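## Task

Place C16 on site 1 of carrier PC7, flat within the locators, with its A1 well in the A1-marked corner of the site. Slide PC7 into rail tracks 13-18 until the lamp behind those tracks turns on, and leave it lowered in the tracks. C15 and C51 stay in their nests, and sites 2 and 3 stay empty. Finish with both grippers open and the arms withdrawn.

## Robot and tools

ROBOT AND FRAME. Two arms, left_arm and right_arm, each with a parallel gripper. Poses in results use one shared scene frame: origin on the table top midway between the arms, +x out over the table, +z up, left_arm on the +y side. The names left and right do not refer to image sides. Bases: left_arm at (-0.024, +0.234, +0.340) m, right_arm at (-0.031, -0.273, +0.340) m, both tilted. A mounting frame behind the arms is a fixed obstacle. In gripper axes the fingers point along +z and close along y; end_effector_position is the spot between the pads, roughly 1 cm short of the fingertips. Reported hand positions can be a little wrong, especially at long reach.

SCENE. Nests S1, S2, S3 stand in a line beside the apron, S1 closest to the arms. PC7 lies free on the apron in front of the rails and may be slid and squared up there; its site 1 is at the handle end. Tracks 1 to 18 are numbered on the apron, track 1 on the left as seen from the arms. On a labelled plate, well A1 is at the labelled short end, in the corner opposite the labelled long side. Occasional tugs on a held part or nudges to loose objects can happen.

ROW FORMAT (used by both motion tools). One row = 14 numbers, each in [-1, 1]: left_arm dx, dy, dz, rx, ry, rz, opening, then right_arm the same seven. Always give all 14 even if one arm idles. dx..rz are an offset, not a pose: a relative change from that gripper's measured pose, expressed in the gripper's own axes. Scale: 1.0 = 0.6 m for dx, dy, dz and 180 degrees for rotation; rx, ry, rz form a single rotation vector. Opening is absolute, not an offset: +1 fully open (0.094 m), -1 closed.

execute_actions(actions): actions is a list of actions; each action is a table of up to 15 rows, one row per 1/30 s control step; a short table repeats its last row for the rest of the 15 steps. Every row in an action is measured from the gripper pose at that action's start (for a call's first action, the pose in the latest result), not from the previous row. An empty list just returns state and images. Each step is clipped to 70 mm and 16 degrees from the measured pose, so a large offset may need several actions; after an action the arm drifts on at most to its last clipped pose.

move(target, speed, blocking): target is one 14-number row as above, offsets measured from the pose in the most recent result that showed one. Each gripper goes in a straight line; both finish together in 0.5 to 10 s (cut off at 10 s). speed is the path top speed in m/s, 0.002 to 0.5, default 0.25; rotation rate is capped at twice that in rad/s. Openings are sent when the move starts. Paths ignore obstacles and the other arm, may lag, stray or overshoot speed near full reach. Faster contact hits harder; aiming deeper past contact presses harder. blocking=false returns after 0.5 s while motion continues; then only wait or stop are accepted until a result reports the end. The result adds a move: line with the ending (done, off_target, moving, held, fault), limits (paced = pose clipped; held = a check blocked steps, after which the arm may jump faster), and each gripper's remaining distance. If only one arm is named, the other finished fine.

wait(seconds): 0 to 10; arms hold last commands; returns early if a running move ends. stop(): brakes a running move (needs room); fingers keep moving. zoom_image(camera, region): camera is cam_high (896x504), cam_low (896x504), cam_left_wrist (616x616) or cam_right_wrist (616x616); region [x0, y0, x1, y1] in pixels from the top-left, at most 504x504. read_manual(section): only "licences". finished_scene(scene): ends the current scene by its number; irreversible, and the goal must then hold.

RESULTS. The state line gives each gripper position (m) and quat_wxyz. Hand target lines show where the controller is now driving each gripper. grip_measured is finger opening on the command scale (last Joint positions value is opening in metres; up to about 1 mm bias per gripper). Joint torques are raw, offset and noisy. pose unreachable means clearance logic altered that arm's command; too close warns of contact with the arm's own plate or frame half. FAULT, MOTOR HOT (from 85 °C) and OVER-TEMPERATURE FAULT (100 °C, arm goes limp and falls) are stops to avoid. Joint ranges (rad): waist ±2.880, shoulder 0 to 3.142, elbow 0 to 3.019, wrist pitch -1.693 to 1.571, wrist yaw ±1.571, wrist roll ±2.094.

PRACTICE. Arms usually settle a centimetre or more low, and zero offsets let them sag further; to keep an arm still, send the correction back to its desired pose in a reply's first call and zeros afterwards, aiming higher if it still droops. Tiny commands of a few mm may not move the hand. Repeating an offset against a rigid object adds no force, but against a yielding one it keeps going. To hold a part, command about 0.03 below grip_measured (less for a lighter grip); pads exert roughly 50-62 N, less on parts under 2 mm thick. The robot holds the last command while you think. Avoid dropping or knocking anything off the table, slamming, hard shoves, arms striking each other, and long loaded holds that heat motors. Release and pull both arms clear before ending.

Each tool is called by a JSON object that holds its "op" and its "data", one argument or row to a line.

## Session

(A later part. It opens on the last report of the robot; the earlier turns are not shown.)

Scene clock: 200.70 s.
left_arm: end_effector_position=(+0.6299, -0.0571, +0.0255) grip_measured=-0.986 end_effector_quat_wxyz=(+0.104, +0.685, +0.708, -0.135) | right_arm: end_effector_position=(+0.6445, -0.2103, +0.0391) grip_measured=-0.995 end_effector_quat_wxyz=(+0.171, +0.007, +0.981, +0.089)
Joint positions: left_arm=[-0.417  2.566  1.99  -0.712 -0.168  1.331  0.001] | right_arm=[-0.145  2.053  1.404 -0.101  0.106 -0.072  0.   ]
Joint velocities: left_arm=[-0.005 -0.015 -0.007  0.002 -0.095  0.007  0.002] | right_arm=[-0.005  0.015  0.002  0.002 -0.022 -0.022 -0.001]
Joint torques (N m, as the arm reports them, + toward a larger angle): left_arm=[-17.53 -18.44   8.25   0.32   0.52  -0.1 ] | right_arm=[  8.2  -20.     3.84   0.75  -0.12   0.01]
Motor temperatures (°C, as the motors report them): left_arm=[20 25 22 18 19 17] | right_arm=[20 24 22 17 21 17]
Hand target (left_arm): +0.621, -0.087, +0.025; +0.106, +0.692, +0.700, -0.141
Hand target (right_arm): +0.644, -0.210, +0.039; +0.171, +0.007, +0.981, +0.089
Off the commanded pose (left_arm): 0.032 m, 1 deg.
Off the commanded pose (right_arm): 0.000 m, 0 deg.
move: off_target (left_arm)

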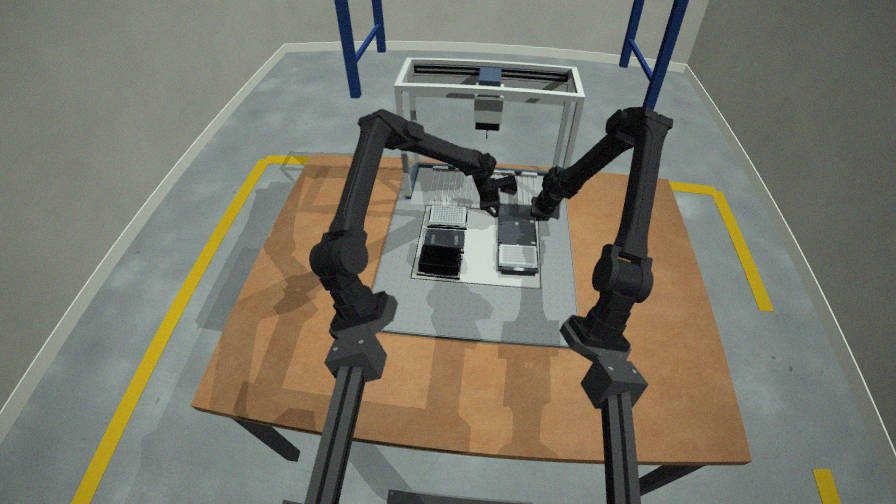

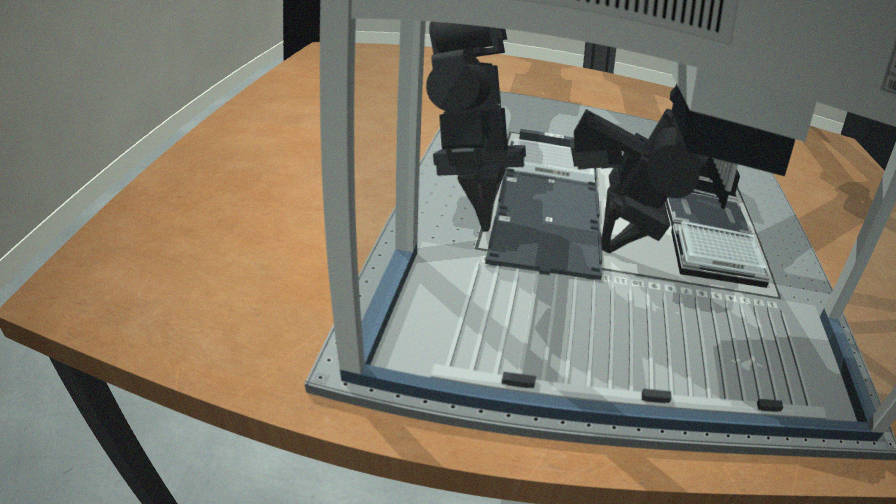

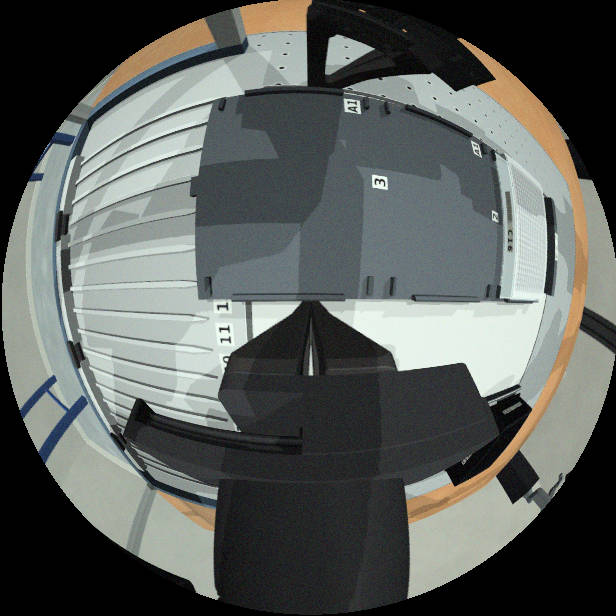

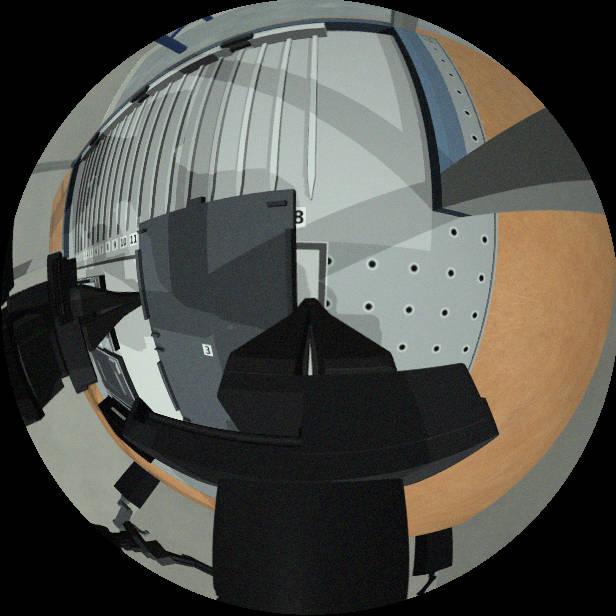

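{"op": "move", "data": {
  "target": [-0.056,-0.012,0.02,0,0,0,-1,0,0,0,0,0,0,-1],
  "speed": 0.02
}}

{"op": "zoom_image", "data": {
  "camera": "cam_low",
  "region": [440,200,620,320]
}}

Scene clock: 205.73 s.
left_arm: end_effector_position=(+0.6320, -0.0605, +0.0256) grip_measured=-0.986 end_effector_quat_wxyz=(+0.101, +0.679, +0.716, -0.128) | right_arm: end_effector_position=(+0.6445, -0.2103, +0.0391) grip_measured=-0.995 end_effector_quat_wxyz=(+0.171, +0.007, +0.981, +0.089)
Joint positions: left_arm=[-0.425  2.573  2.001 -0.712 -0.186  1.305  0.001] | right_arm=[-0.145  2.053  1.404 -0.101  0.106 -0.072  0.   ]
Joint velocities: left_arm=[ 0.005 -0.005 -0.002  0.027 -0.066  0.066 -0.   ] | right_arm=[-0.005  0.005 -0.007 -0.007 -0.051 -0.007  0.001]
Joint torques (N m, as the arm reports them, + toward a larger angle): left_arm=[-17.84 -18.41   8.21   0.37   0.55  -0.13] | right_arm=[  8.28 -20.17   3.95   0.83  -0.09   0.  ]
Motor temperatures (°C, as the motors report them): left_arm=[20 25 23 18 19 17] | right_arm=[20 24 22 17 21 16]
Hand target (left_arm): +0.623, -0.092, +0.027; +0.104, +0.686, +0.708, -0.134
Hand target (right_arm): +0.644, -0.210, +0.039; +0.171, +0.007, +0.981, +0.089
Off the commanded pose (left_arm): 0.034 m, 2 deg.
Off the commanded pose (right_arm): 0.000 m, 0 deg.
move: off_target (left_arm)

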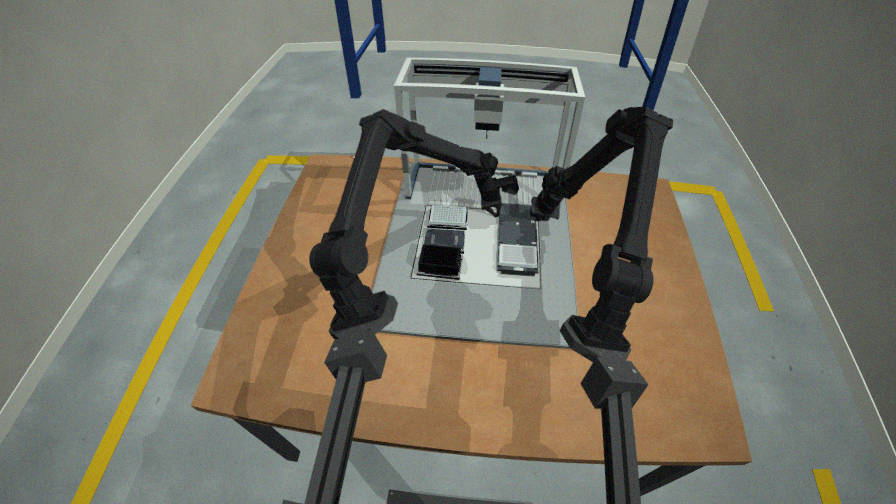

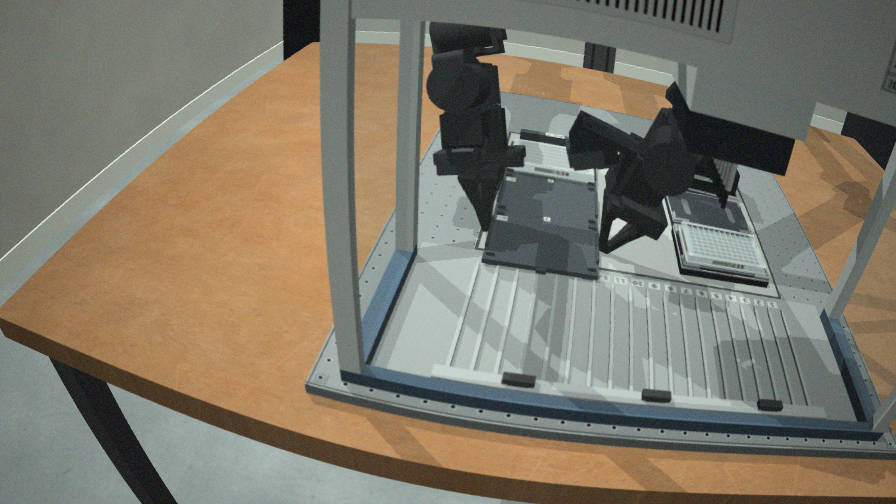

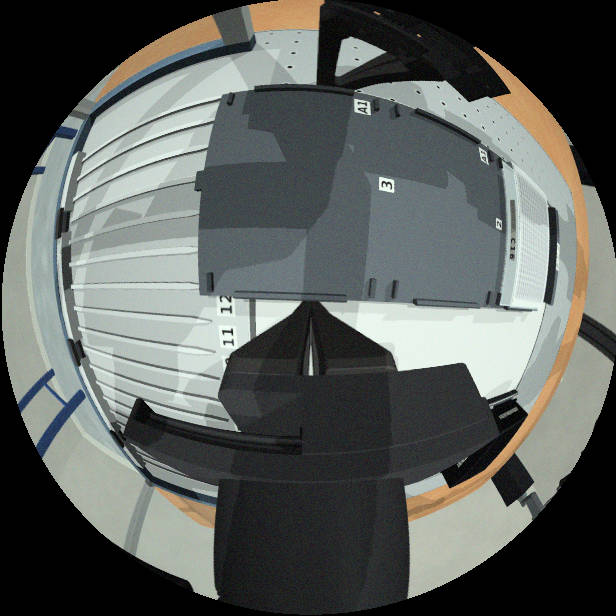

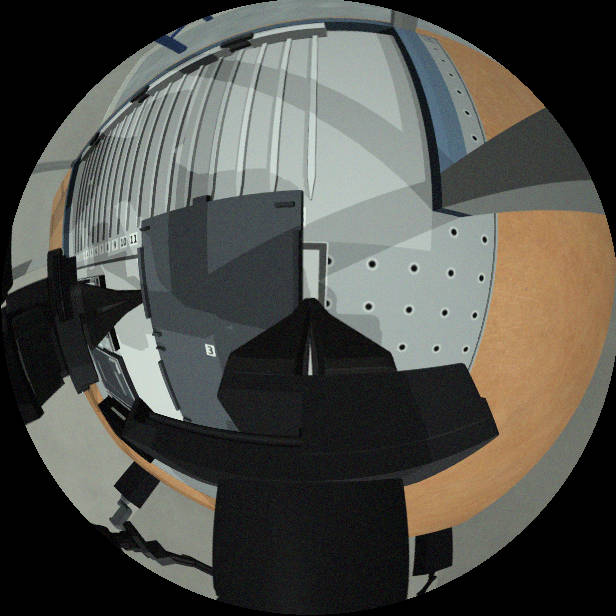

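Region (440, 200, 620, 320) of cam_low's 896x504 image, scaled by 2.800, with more detail than that image has.

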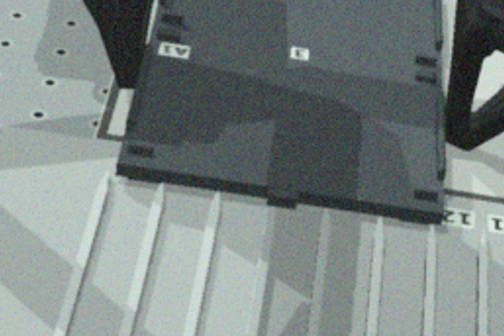

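{"op": "move", "data": {
  "target": [-0.052,-0.012,0.019,0,-0.004,0,-1,0,-0.026,0,0,0,0,-1],
  "speed": 0.02
}}

{"op": "zoom_image", "data": {
  "camera": "cam_low",
  "region": [440,200,620,320]
}}

Scene clock: 209.80 s.
left_arm: end_effector_position=(+0.6334, -0.0617, +0.0257) grip_measured=-0.986 end_effector_quat_wxyz=(+0.100, +0.672, +0.723, -0.127) | right_arm: end_effector_position=(+0.6444, -0.2131, +0.0381) grip_measured=-0.995 end_effector_quat_wxyz=(+0.171, +0.005, +0.981, +0.094)
Joint positions: left_arm=[-0.427  2.576  2.007 -0.712 -0.19   1.285  0.001] | right_arm=[-0.153  2.053  1.404 -0.101  0.09  -0.08   0.   ]
Joint velocities: left_arm=[-0.005  0.005 -0.002 -0.002  0.11  -0.051 -0.   ] | right_arm=[-0.005 -0.005  0.002 -0.012  0.007  0.022  0.   ]
Joint torques (N m, as the arm reports them, + toward a larger angle): left_arm=[-17.67 -18.81   8.38   0.59   0.53  -0.1 ] | right_arm=[  6.29 -20.53   3.95   0.67  -0.18  -0.08]
Motor temperatures (°C, as the motors report them): left_arm=[21 26 23 18 19 17] | right_arm=[20 24 22 17 21 16]
Hand target (left_arm): +0.626, -0.093, +0.026; +0.106, +0.678, +0.716, -0.132
Hand target (right_arm): +0.645, -0.226, +0.036; +0.171, +0.007, +0.981, +0.089
Off the commanded pose (left_arm): 0.033 m, 1 deg.
Off the commanded pose (right_arm): 0.013 m, 1 deg.
move: off_target (left_arm, right_arm)

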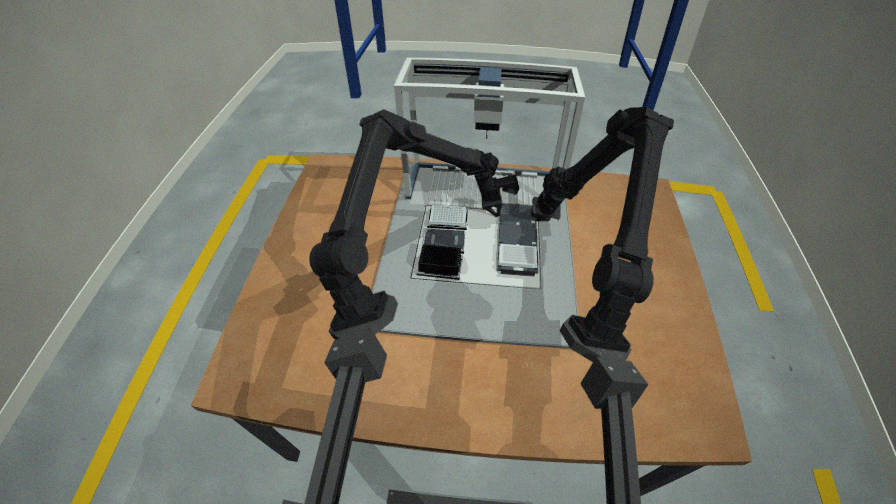

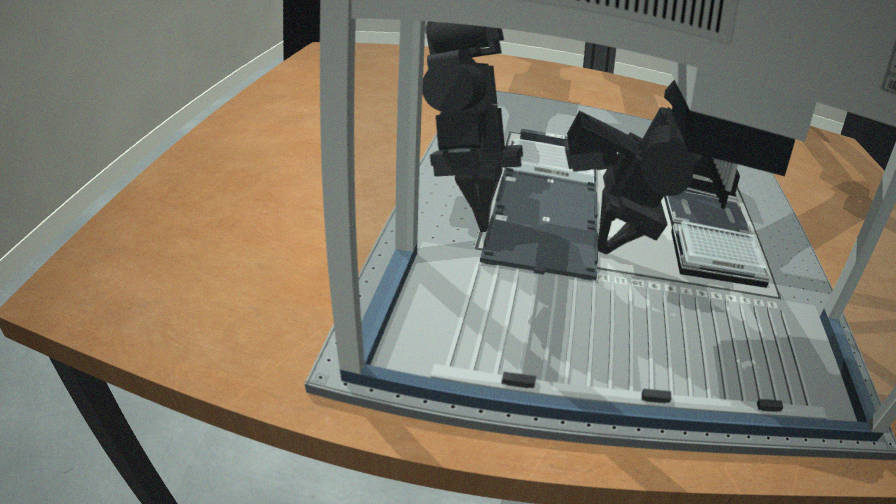

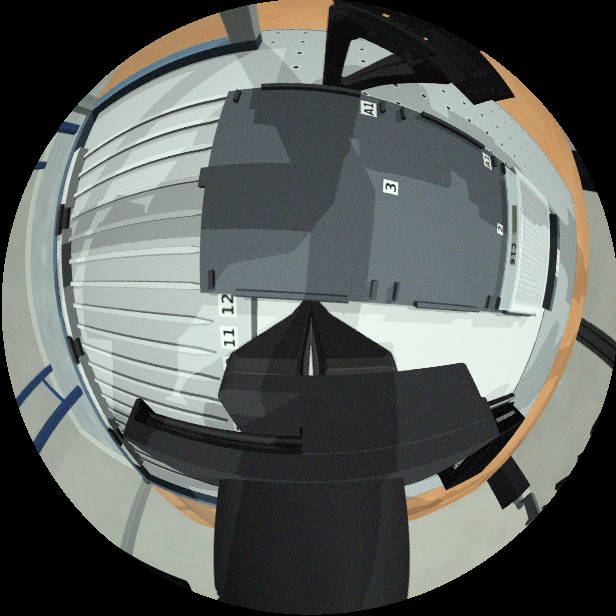

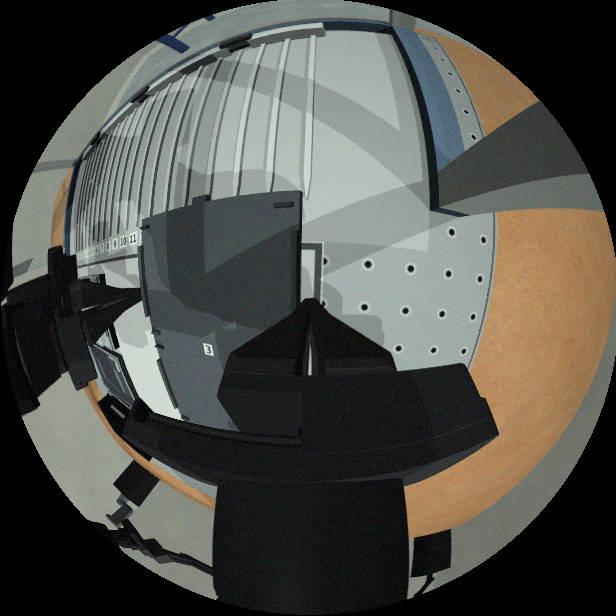

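Region (440, 200, 620, 320) of cam_low's 896x504 image, scaled by 2.800, with more detail than that image has.

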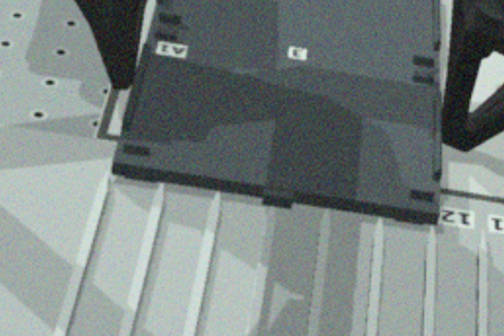

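{"op": "move", "data": {
  "target": [0.03,0,-0.15,0,0,0,-1,-0.05,-0.04,-0.15,0,0,0,-1],
  "speed": 0.1
}}

{"op": "move", "data": {
  "target": [0.3,-0.35,-0.2,0,0.1,0,-1,0.47,0.16,-0.2,0.025,-0.075,0,-1],
  "speed": 0.2
}}

Scene clock: 215.83 s.
left_arm: end_effector_position=(+0.6295, -0.0201, +0.0958) grip_measured=-0.986 end_effector_quat_wxyz=(+0.098, +0.672, +0.723, -0.127) | right_arm: end_effector_position=(+0.6388, -0.2421, +0.1190) grip_measured=-0.995 end_effector_quat_wxyz=(+0.166, +0.003, +0.981, +0.098)
Joint positions: left_arm=[-0.427  2.377  1.83  -0.738 -0.191  1.284  0.001] | right_arm=[-0.162  1.851  1.311 -0.221  0.075 -0.088  0.   ]
Joint velocities: left_arm=[-0.015 -0.005 -0.012  0.002  0.022 -0.022  0.   ] | right_arm=[-0.015  0.005  0.012  0.012  0.022 -0.051 -0.001]
Joint torques (N m, as the arm reports them, + toward a larger angle): left_arm=[-13.88 -21.87   5.95   0.07   0.4    0.04] | right_arm=[  5.86 -21.19   4.68   0.45  -0.24  -0.06]
Motor temperatures (°C, as the motors report them): left_arm=[21 26 23 18 19 17] | right_arm=[20 24 22 17 21 17]
Hand target (left_arm): +0.634, -0.016, +0.105; +0.100, +0.672, +0.723, -0.126
Hand target (right_arm): +0.643, -0.255, +0.127; +0.171, +0.005, +0.981, +0.094
Off the commanded pose (left_arm): 0.011 m, 0 deg.
Off the commanded pose (right_arm): 0.015 m, 1 deg.
move: off_target (left_arm, right_arm)

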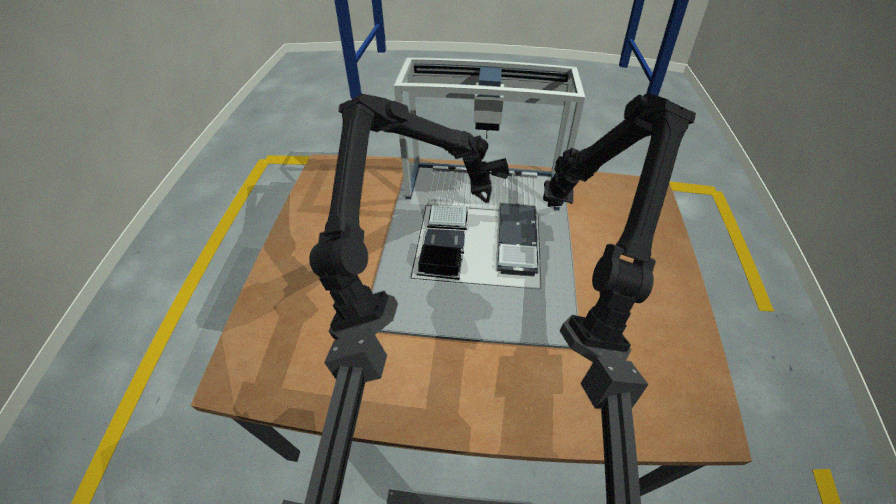

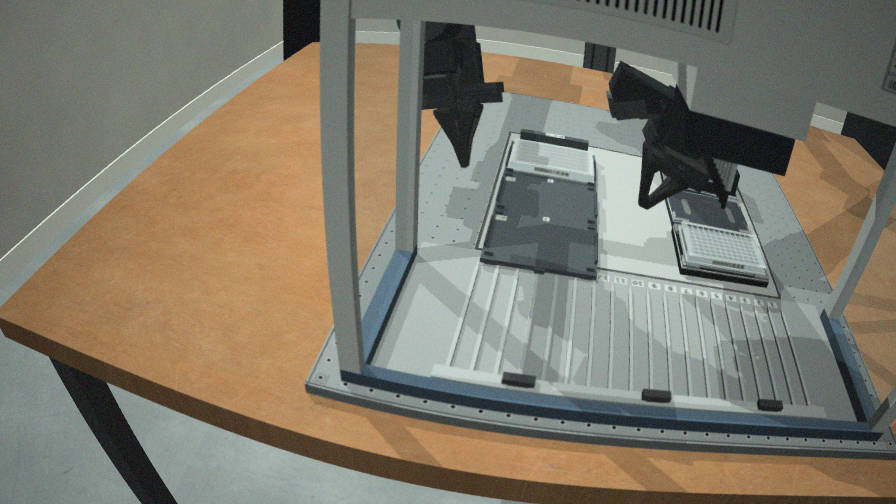

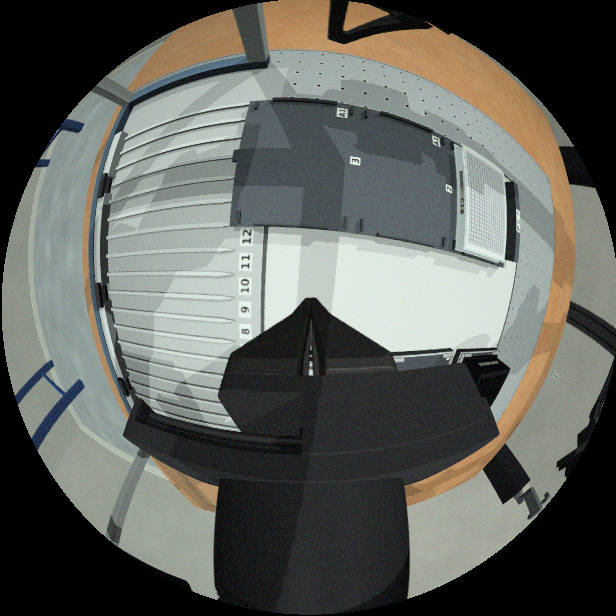

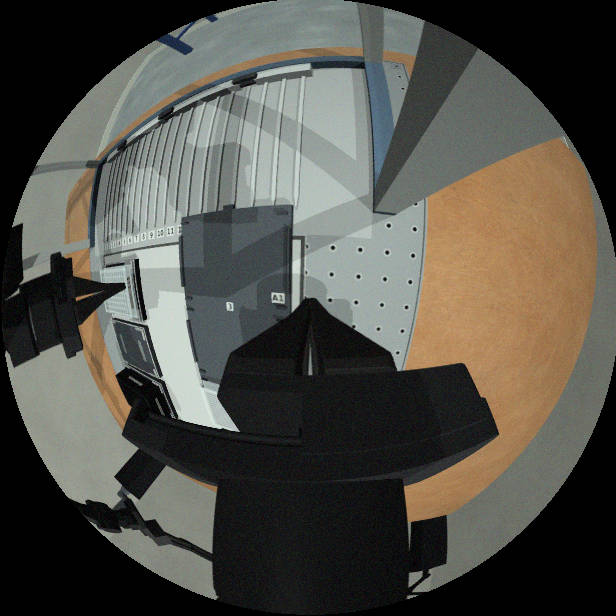

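Scene clock: 217.97 s.
left_arm: end_effector_position=(+0.3983, +0.1658, +0.1619) grip_measured=-0.986 end_effector_quat_wxyz=(-0.027, +0.687, +0.726, -0.031) | right_arm: end_effector_position=(+0.3270, -0.1629, +0.1537) grip_measured=-0.995 end_effector_quat_wxyz=(+0.271, +0.019, +0.961, +0.056)
Joint positions: left_arm=[-0.349  1.793  0.904 -0.488 -0.47   1.33   0.001] | right_arm=[0.152 1.805 0.346 0.876 0.404 0.057 0.   ]
Joint velocities: left_arm=[-0.024  0.005  0.002 -0.007  0.022  0.022  0.   ] | right_arm=[-0.015 -0.005  0.007 -0.012 -0.007 -0.022 -0.   ]
Joint torques (N m, as the arm reports them, + toward a larger angle): left_arm=[ -7.11 -13.71   3.55   0.88   0.01   0.17] | right_arm=[ 6.93 -8.5  -0.35  1.8   0.05  0.07]
Motor temperatures (°C, as the motors report them): left_arm=[21 26 23 18 19 17] | right_arm=[20 24 22 17 21 17]
Hand target (left_arm): +0.408, +0.171, +0.165; -0.018, +0.684, +0.729, -0.022
Hand target (right_arm): +0.330, -0.159, +0.157; +0.280, +0.024, +0.958, +0.061
Off the commanded pose (left_arm): 0.015 m, 2 deg.
Off the commanded pose (right_arm): 0.005 m, 1 deg.
move: off_target (left_arm)

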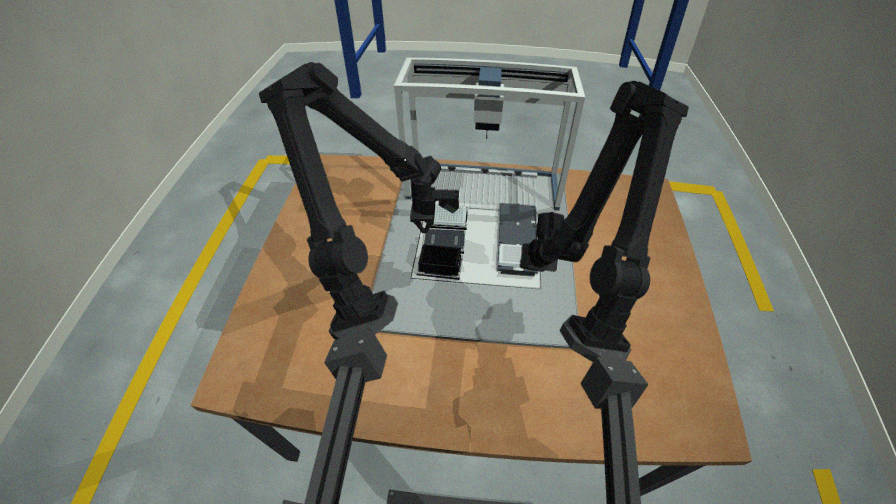

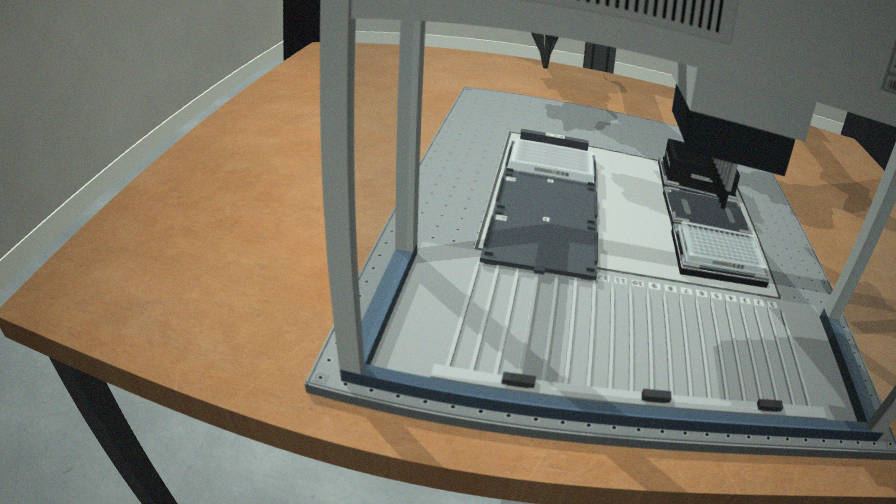

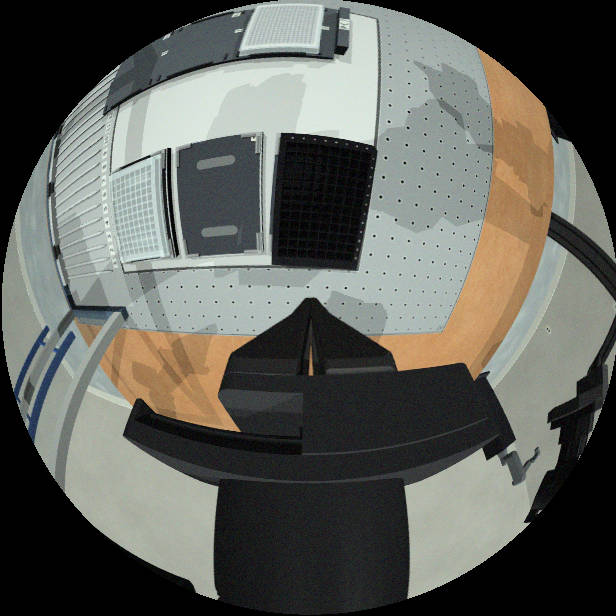

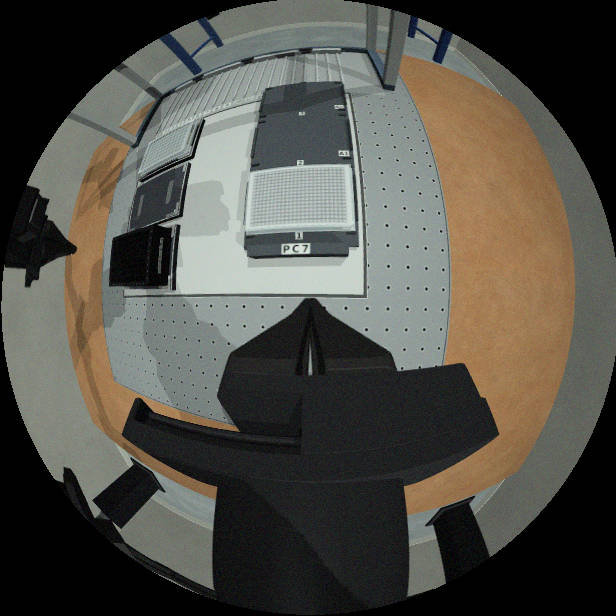

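{"op": "move", "data": {
  "target": [0,0,0,0,0,0,-1,0.11,0.0,0.172,0.03,0,0.005,-1],
  "speed": 0.1
}}

Scene clock: 230.00 s.
left_arm: end_effector_position=(+0.3983, +0.1658, +0.1619) grip_measured=-0.986 end_effector_quat_wxyz=(-0.027, +0.687, +0.726, -0.031) | right_arm: end_effector_position=(+0.3201, -0.1405, +0.0324) grip_measured=-0.995 end_effector_quat_wxyz=(+0.264, +0.034, +0.964, +0.019)
Joint positions: left_arm=[-0.349  1.793  0.904 -0.488 -0.47   1.33   0.001] | right_arm=[0.102 2.295 0.58  1.127 0.442 0.045 0.   ]
Joint velocities: left_arm=[-0.015 -0.005  0.002  0.002  0.007  0.007 -0.   ] | right_arm=[-0.005  0.005 -0.007 -0.002 -0.037  0.037  0.001]
Joint torques (N m, as the arm reports them, + toward a larger angle): left_arm=[ -7.93 -12.73   3.27   0.38   0.11   0.03] | right_arm=[ 5.37 -9.84 -2.06  1.99  0.1  -0.1 ]
Motor temperatures (°C, as the motors report them): left_arm=[20 25 22 18 19 17] | right_arm=[20 23 21 18 21 17]
Hand target (left_arm): +0.398, +0.166, +0.162; -0.027, +0.687, +0.726, -0.031
Hand target (right_arm): +0.323, -0.148, +0.031; +0.269, +0.039, +0.962, +0.012
Off the commanded pose (left_arm): 0.000 m, 0 deg.
Off the commanded pose (right_arm): 0.009 m, 1 deg.
move: done

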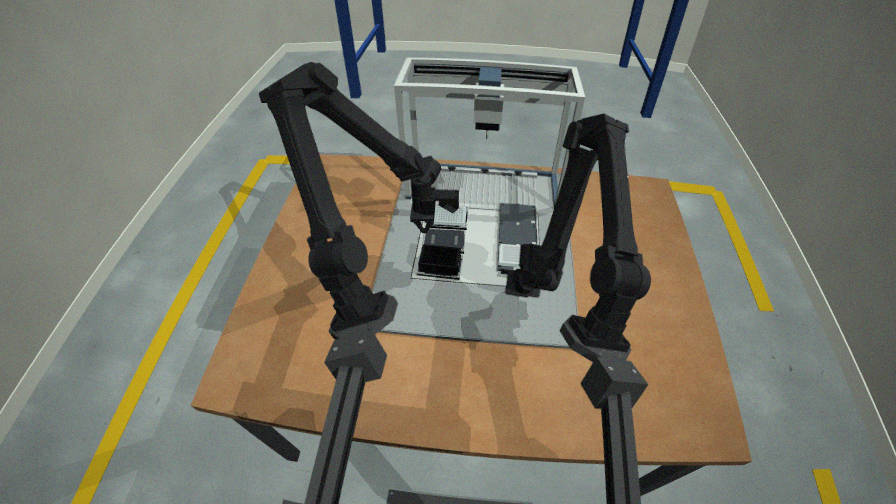

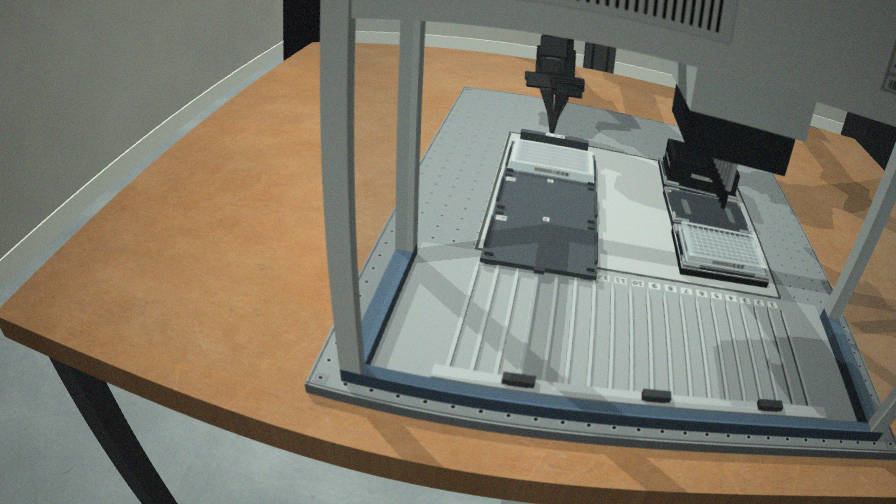

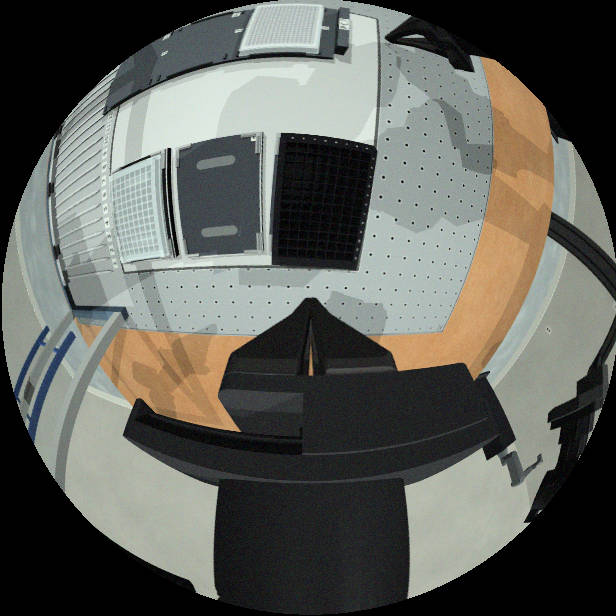

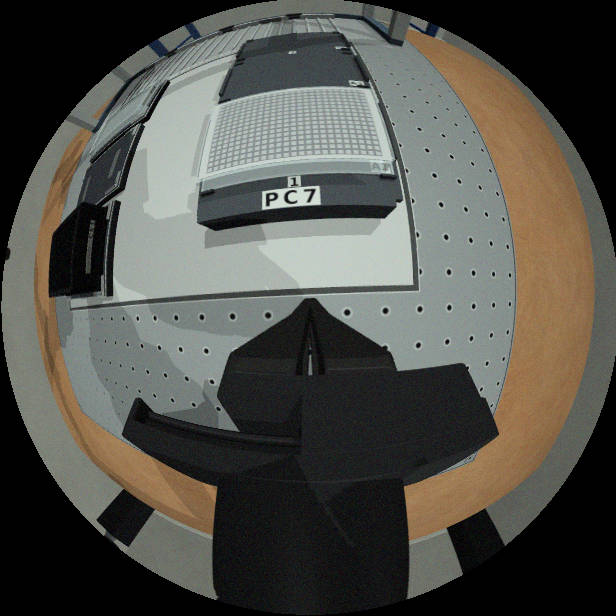

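{"op": "move", "data": {
  "target": [0,0,0,0,0,0,-1,-0.16,-0.002,0.088,0,-0.02,0,-1],
  "speed": 0.03
}}

{"op": "zoom_image", "data": {
  "camera": "cam_low",
  "region": [440,110,660,330]
}}

Scene clock: 236.60 s.
left_arm: end_effector_position=(+0.3983, +0.1658, +0.1619) grip_measured=-0.986 end_effector_quat_wxyz=(-0.027, +0.687, +0.726, -0.031) | right_arm: end_effector_position=(+0.3967, -0.1371, +0.0297) grip_measured=-0.995 end_effector_quat_wxyz=(+0.268, +0.019, +0.963, +0.023)
Joint positions: left_arm=[-0.349  1.793  0.904 -0.488 -0.47   1.33   0.001] | right_arm=[ 0.061  2.184  0.718  0.897  0.391 -0.011  0.   ]
Joint velocities: left_arm=[-0.005 -0.015  0.002 -0.007  0.095 -0.022 -0.001] | right_arm=[-0.015  0.005 -0.007 -0.007 -0.007 -0.007 -0.   ]
Joint torques (N m, as the arm reports them, + toward a larger angle): left_arm=[ -7.91 -12.77   3.26   0.39   0.11   0.04] | right_arm=[  5.33 -14.59   1.47   1.23  -0.12  -0.04]
Motor temperatures (°C, as the motors report them): left_arm=[20 25 22 18 19 17] | right_arm=[20 22 21 17 20 17]
Hand target (left_arm): +0.398, +0.166, +0.162; -0.027, +0.687, +0.726, -0.031
Hand target (right_arm): +0.429, -0.149, +0.037; +0.294, +0.035, +0.955, +0.017
Off the commanded pose (left_arm): 0.000 m, 0 deg.
Off the commanded pose (right_arm): 0.035 m, 4 deg.
move: off_target (right_arm)

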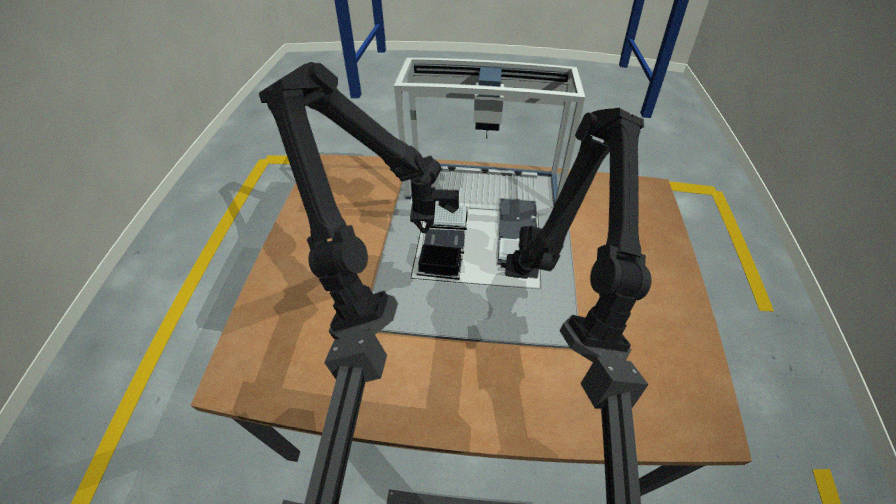

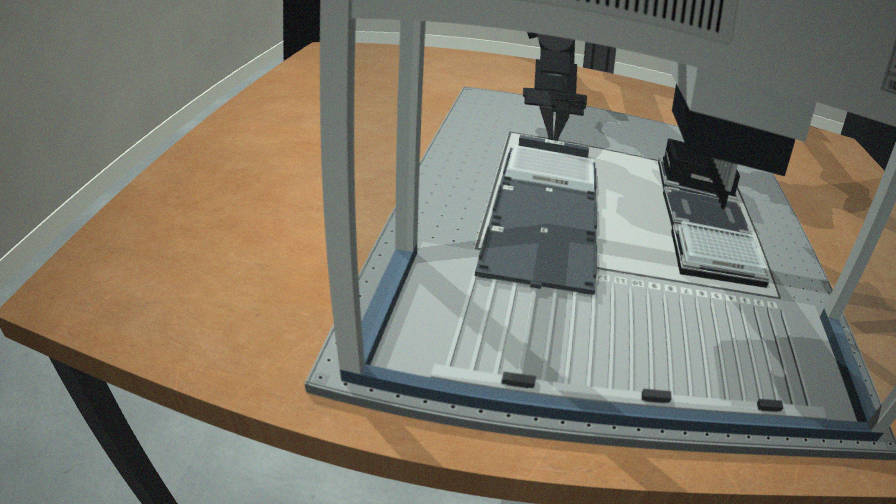

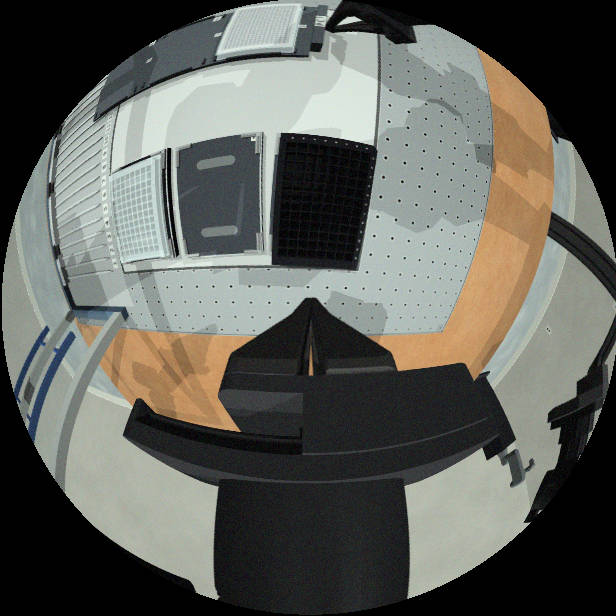

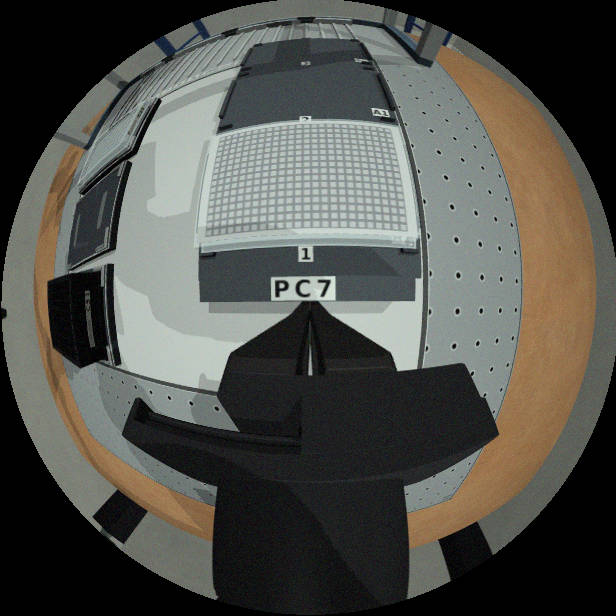

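Region (440, 110, 660, 330) of cam_low's 896x504 image, scaled by 2.291, with more detail than that image has.

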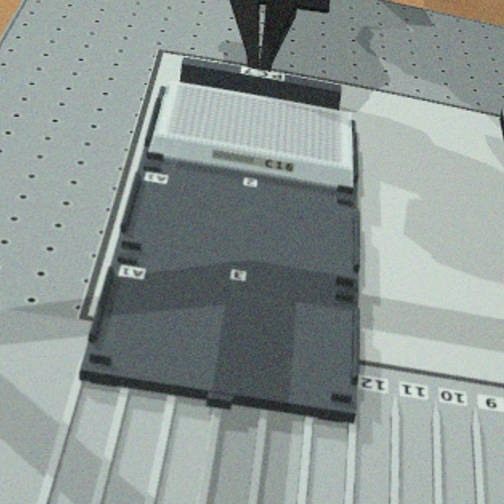

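Entered. Continue.

{"op": "move", "data": {
  "target": [0,0,0,0,0,0,-1,-0.225,-0.015,0.13,0,-0.03,0,-1],
  "speed": 0.05
}}

Scene clock: 241.50 s.
left_arm: end_effector_position=(+0.3983, +0.1658, +0.1619) grip_measured=-0.986 end_effector_quat_wxyz=(-0.027, +0.687, +0.726, -0.031) | right_arm: end_effector_position=(+0.4256, -0.1289, +0.0304) grip_measured=-0.995 end_effector_quat_wxyz=(+0.244, -0.018, +0.969, +0.033)
Joint positions: left_arm=[-0.349  1.793  0.904 -0.488 -0.47   1.33   0.001] | right_arm=[ 0.055  2.127  0.791  0.711  0.349 -0.059  0.   ]
Joint velocities: left_arm=[-0.015 -0.015 -0.022 -0.002 -0.007 -0.022 -0.001] | right_arm=[-0.005 -0.005 -0.012 -0.002  0.007  0.022 -0.   ]
Joint torques (N m, as the arm reports them, + toward a larger angle): left_arm=[ -7.91 -12.75   3.28   0.38   0.11   0.04] | right_arm=[  4.1  -13.91   6.83   3.27  -0.01  -0.1 ]
Motor temperatures (°C, as the motors report them): left_arm=[20 25 22 18 19 17] | right_arm=[20 23 21 18 20 17]
Hand target (left_arm): +0.398, +0.166, +0.162; -0.027, +0.687, +0.726, -0.031
Hand target (right_arm): +0.500, -0.147, +0.042; +0.313, +0.019, +0.949, +0.020
Off the commanded pose (left_arm): 0.000 m, 0 deg.
Off the commanded pose (right_arm): 0.128 m, 9 deg; position clipped at the last step of the last action.
move: off_target (right_arm); limits=paced

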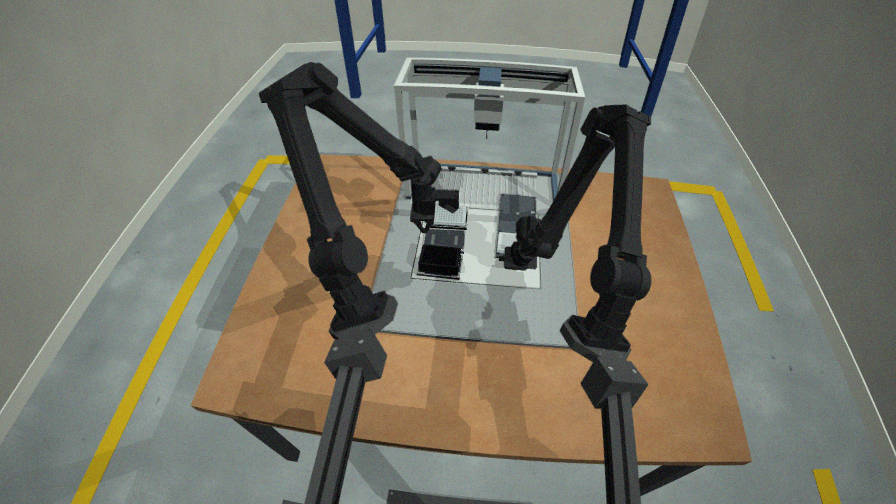

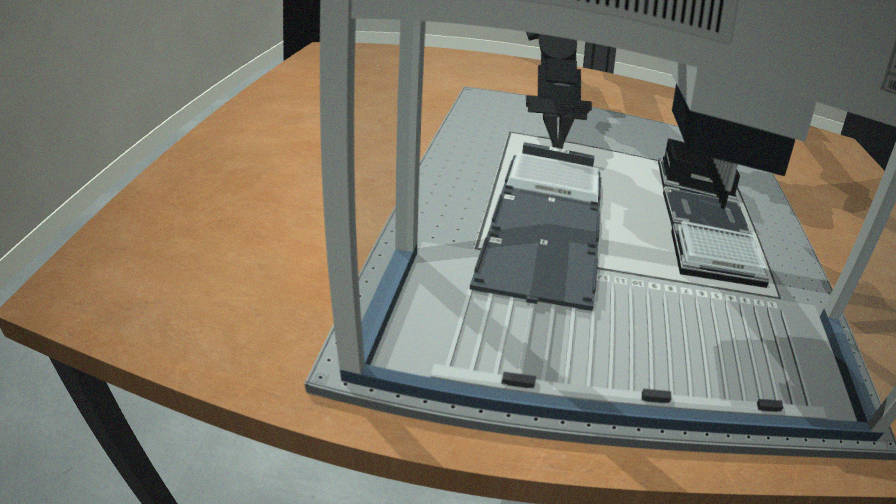

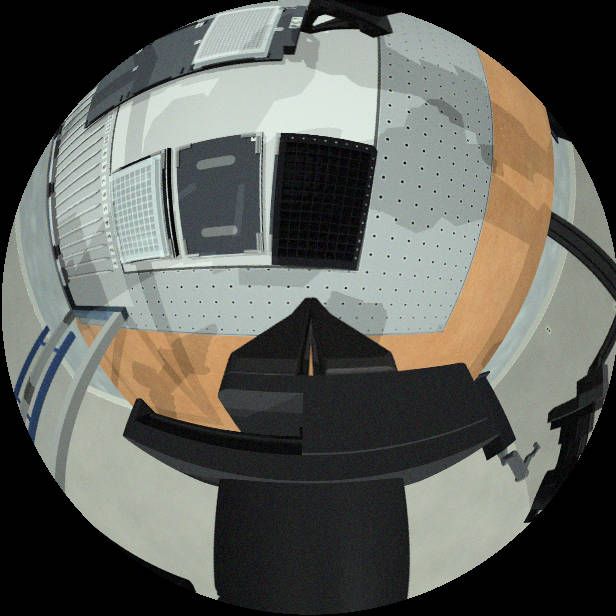

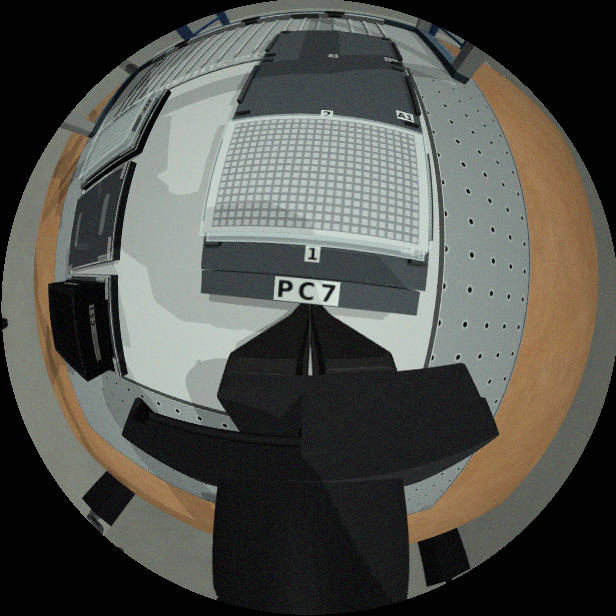

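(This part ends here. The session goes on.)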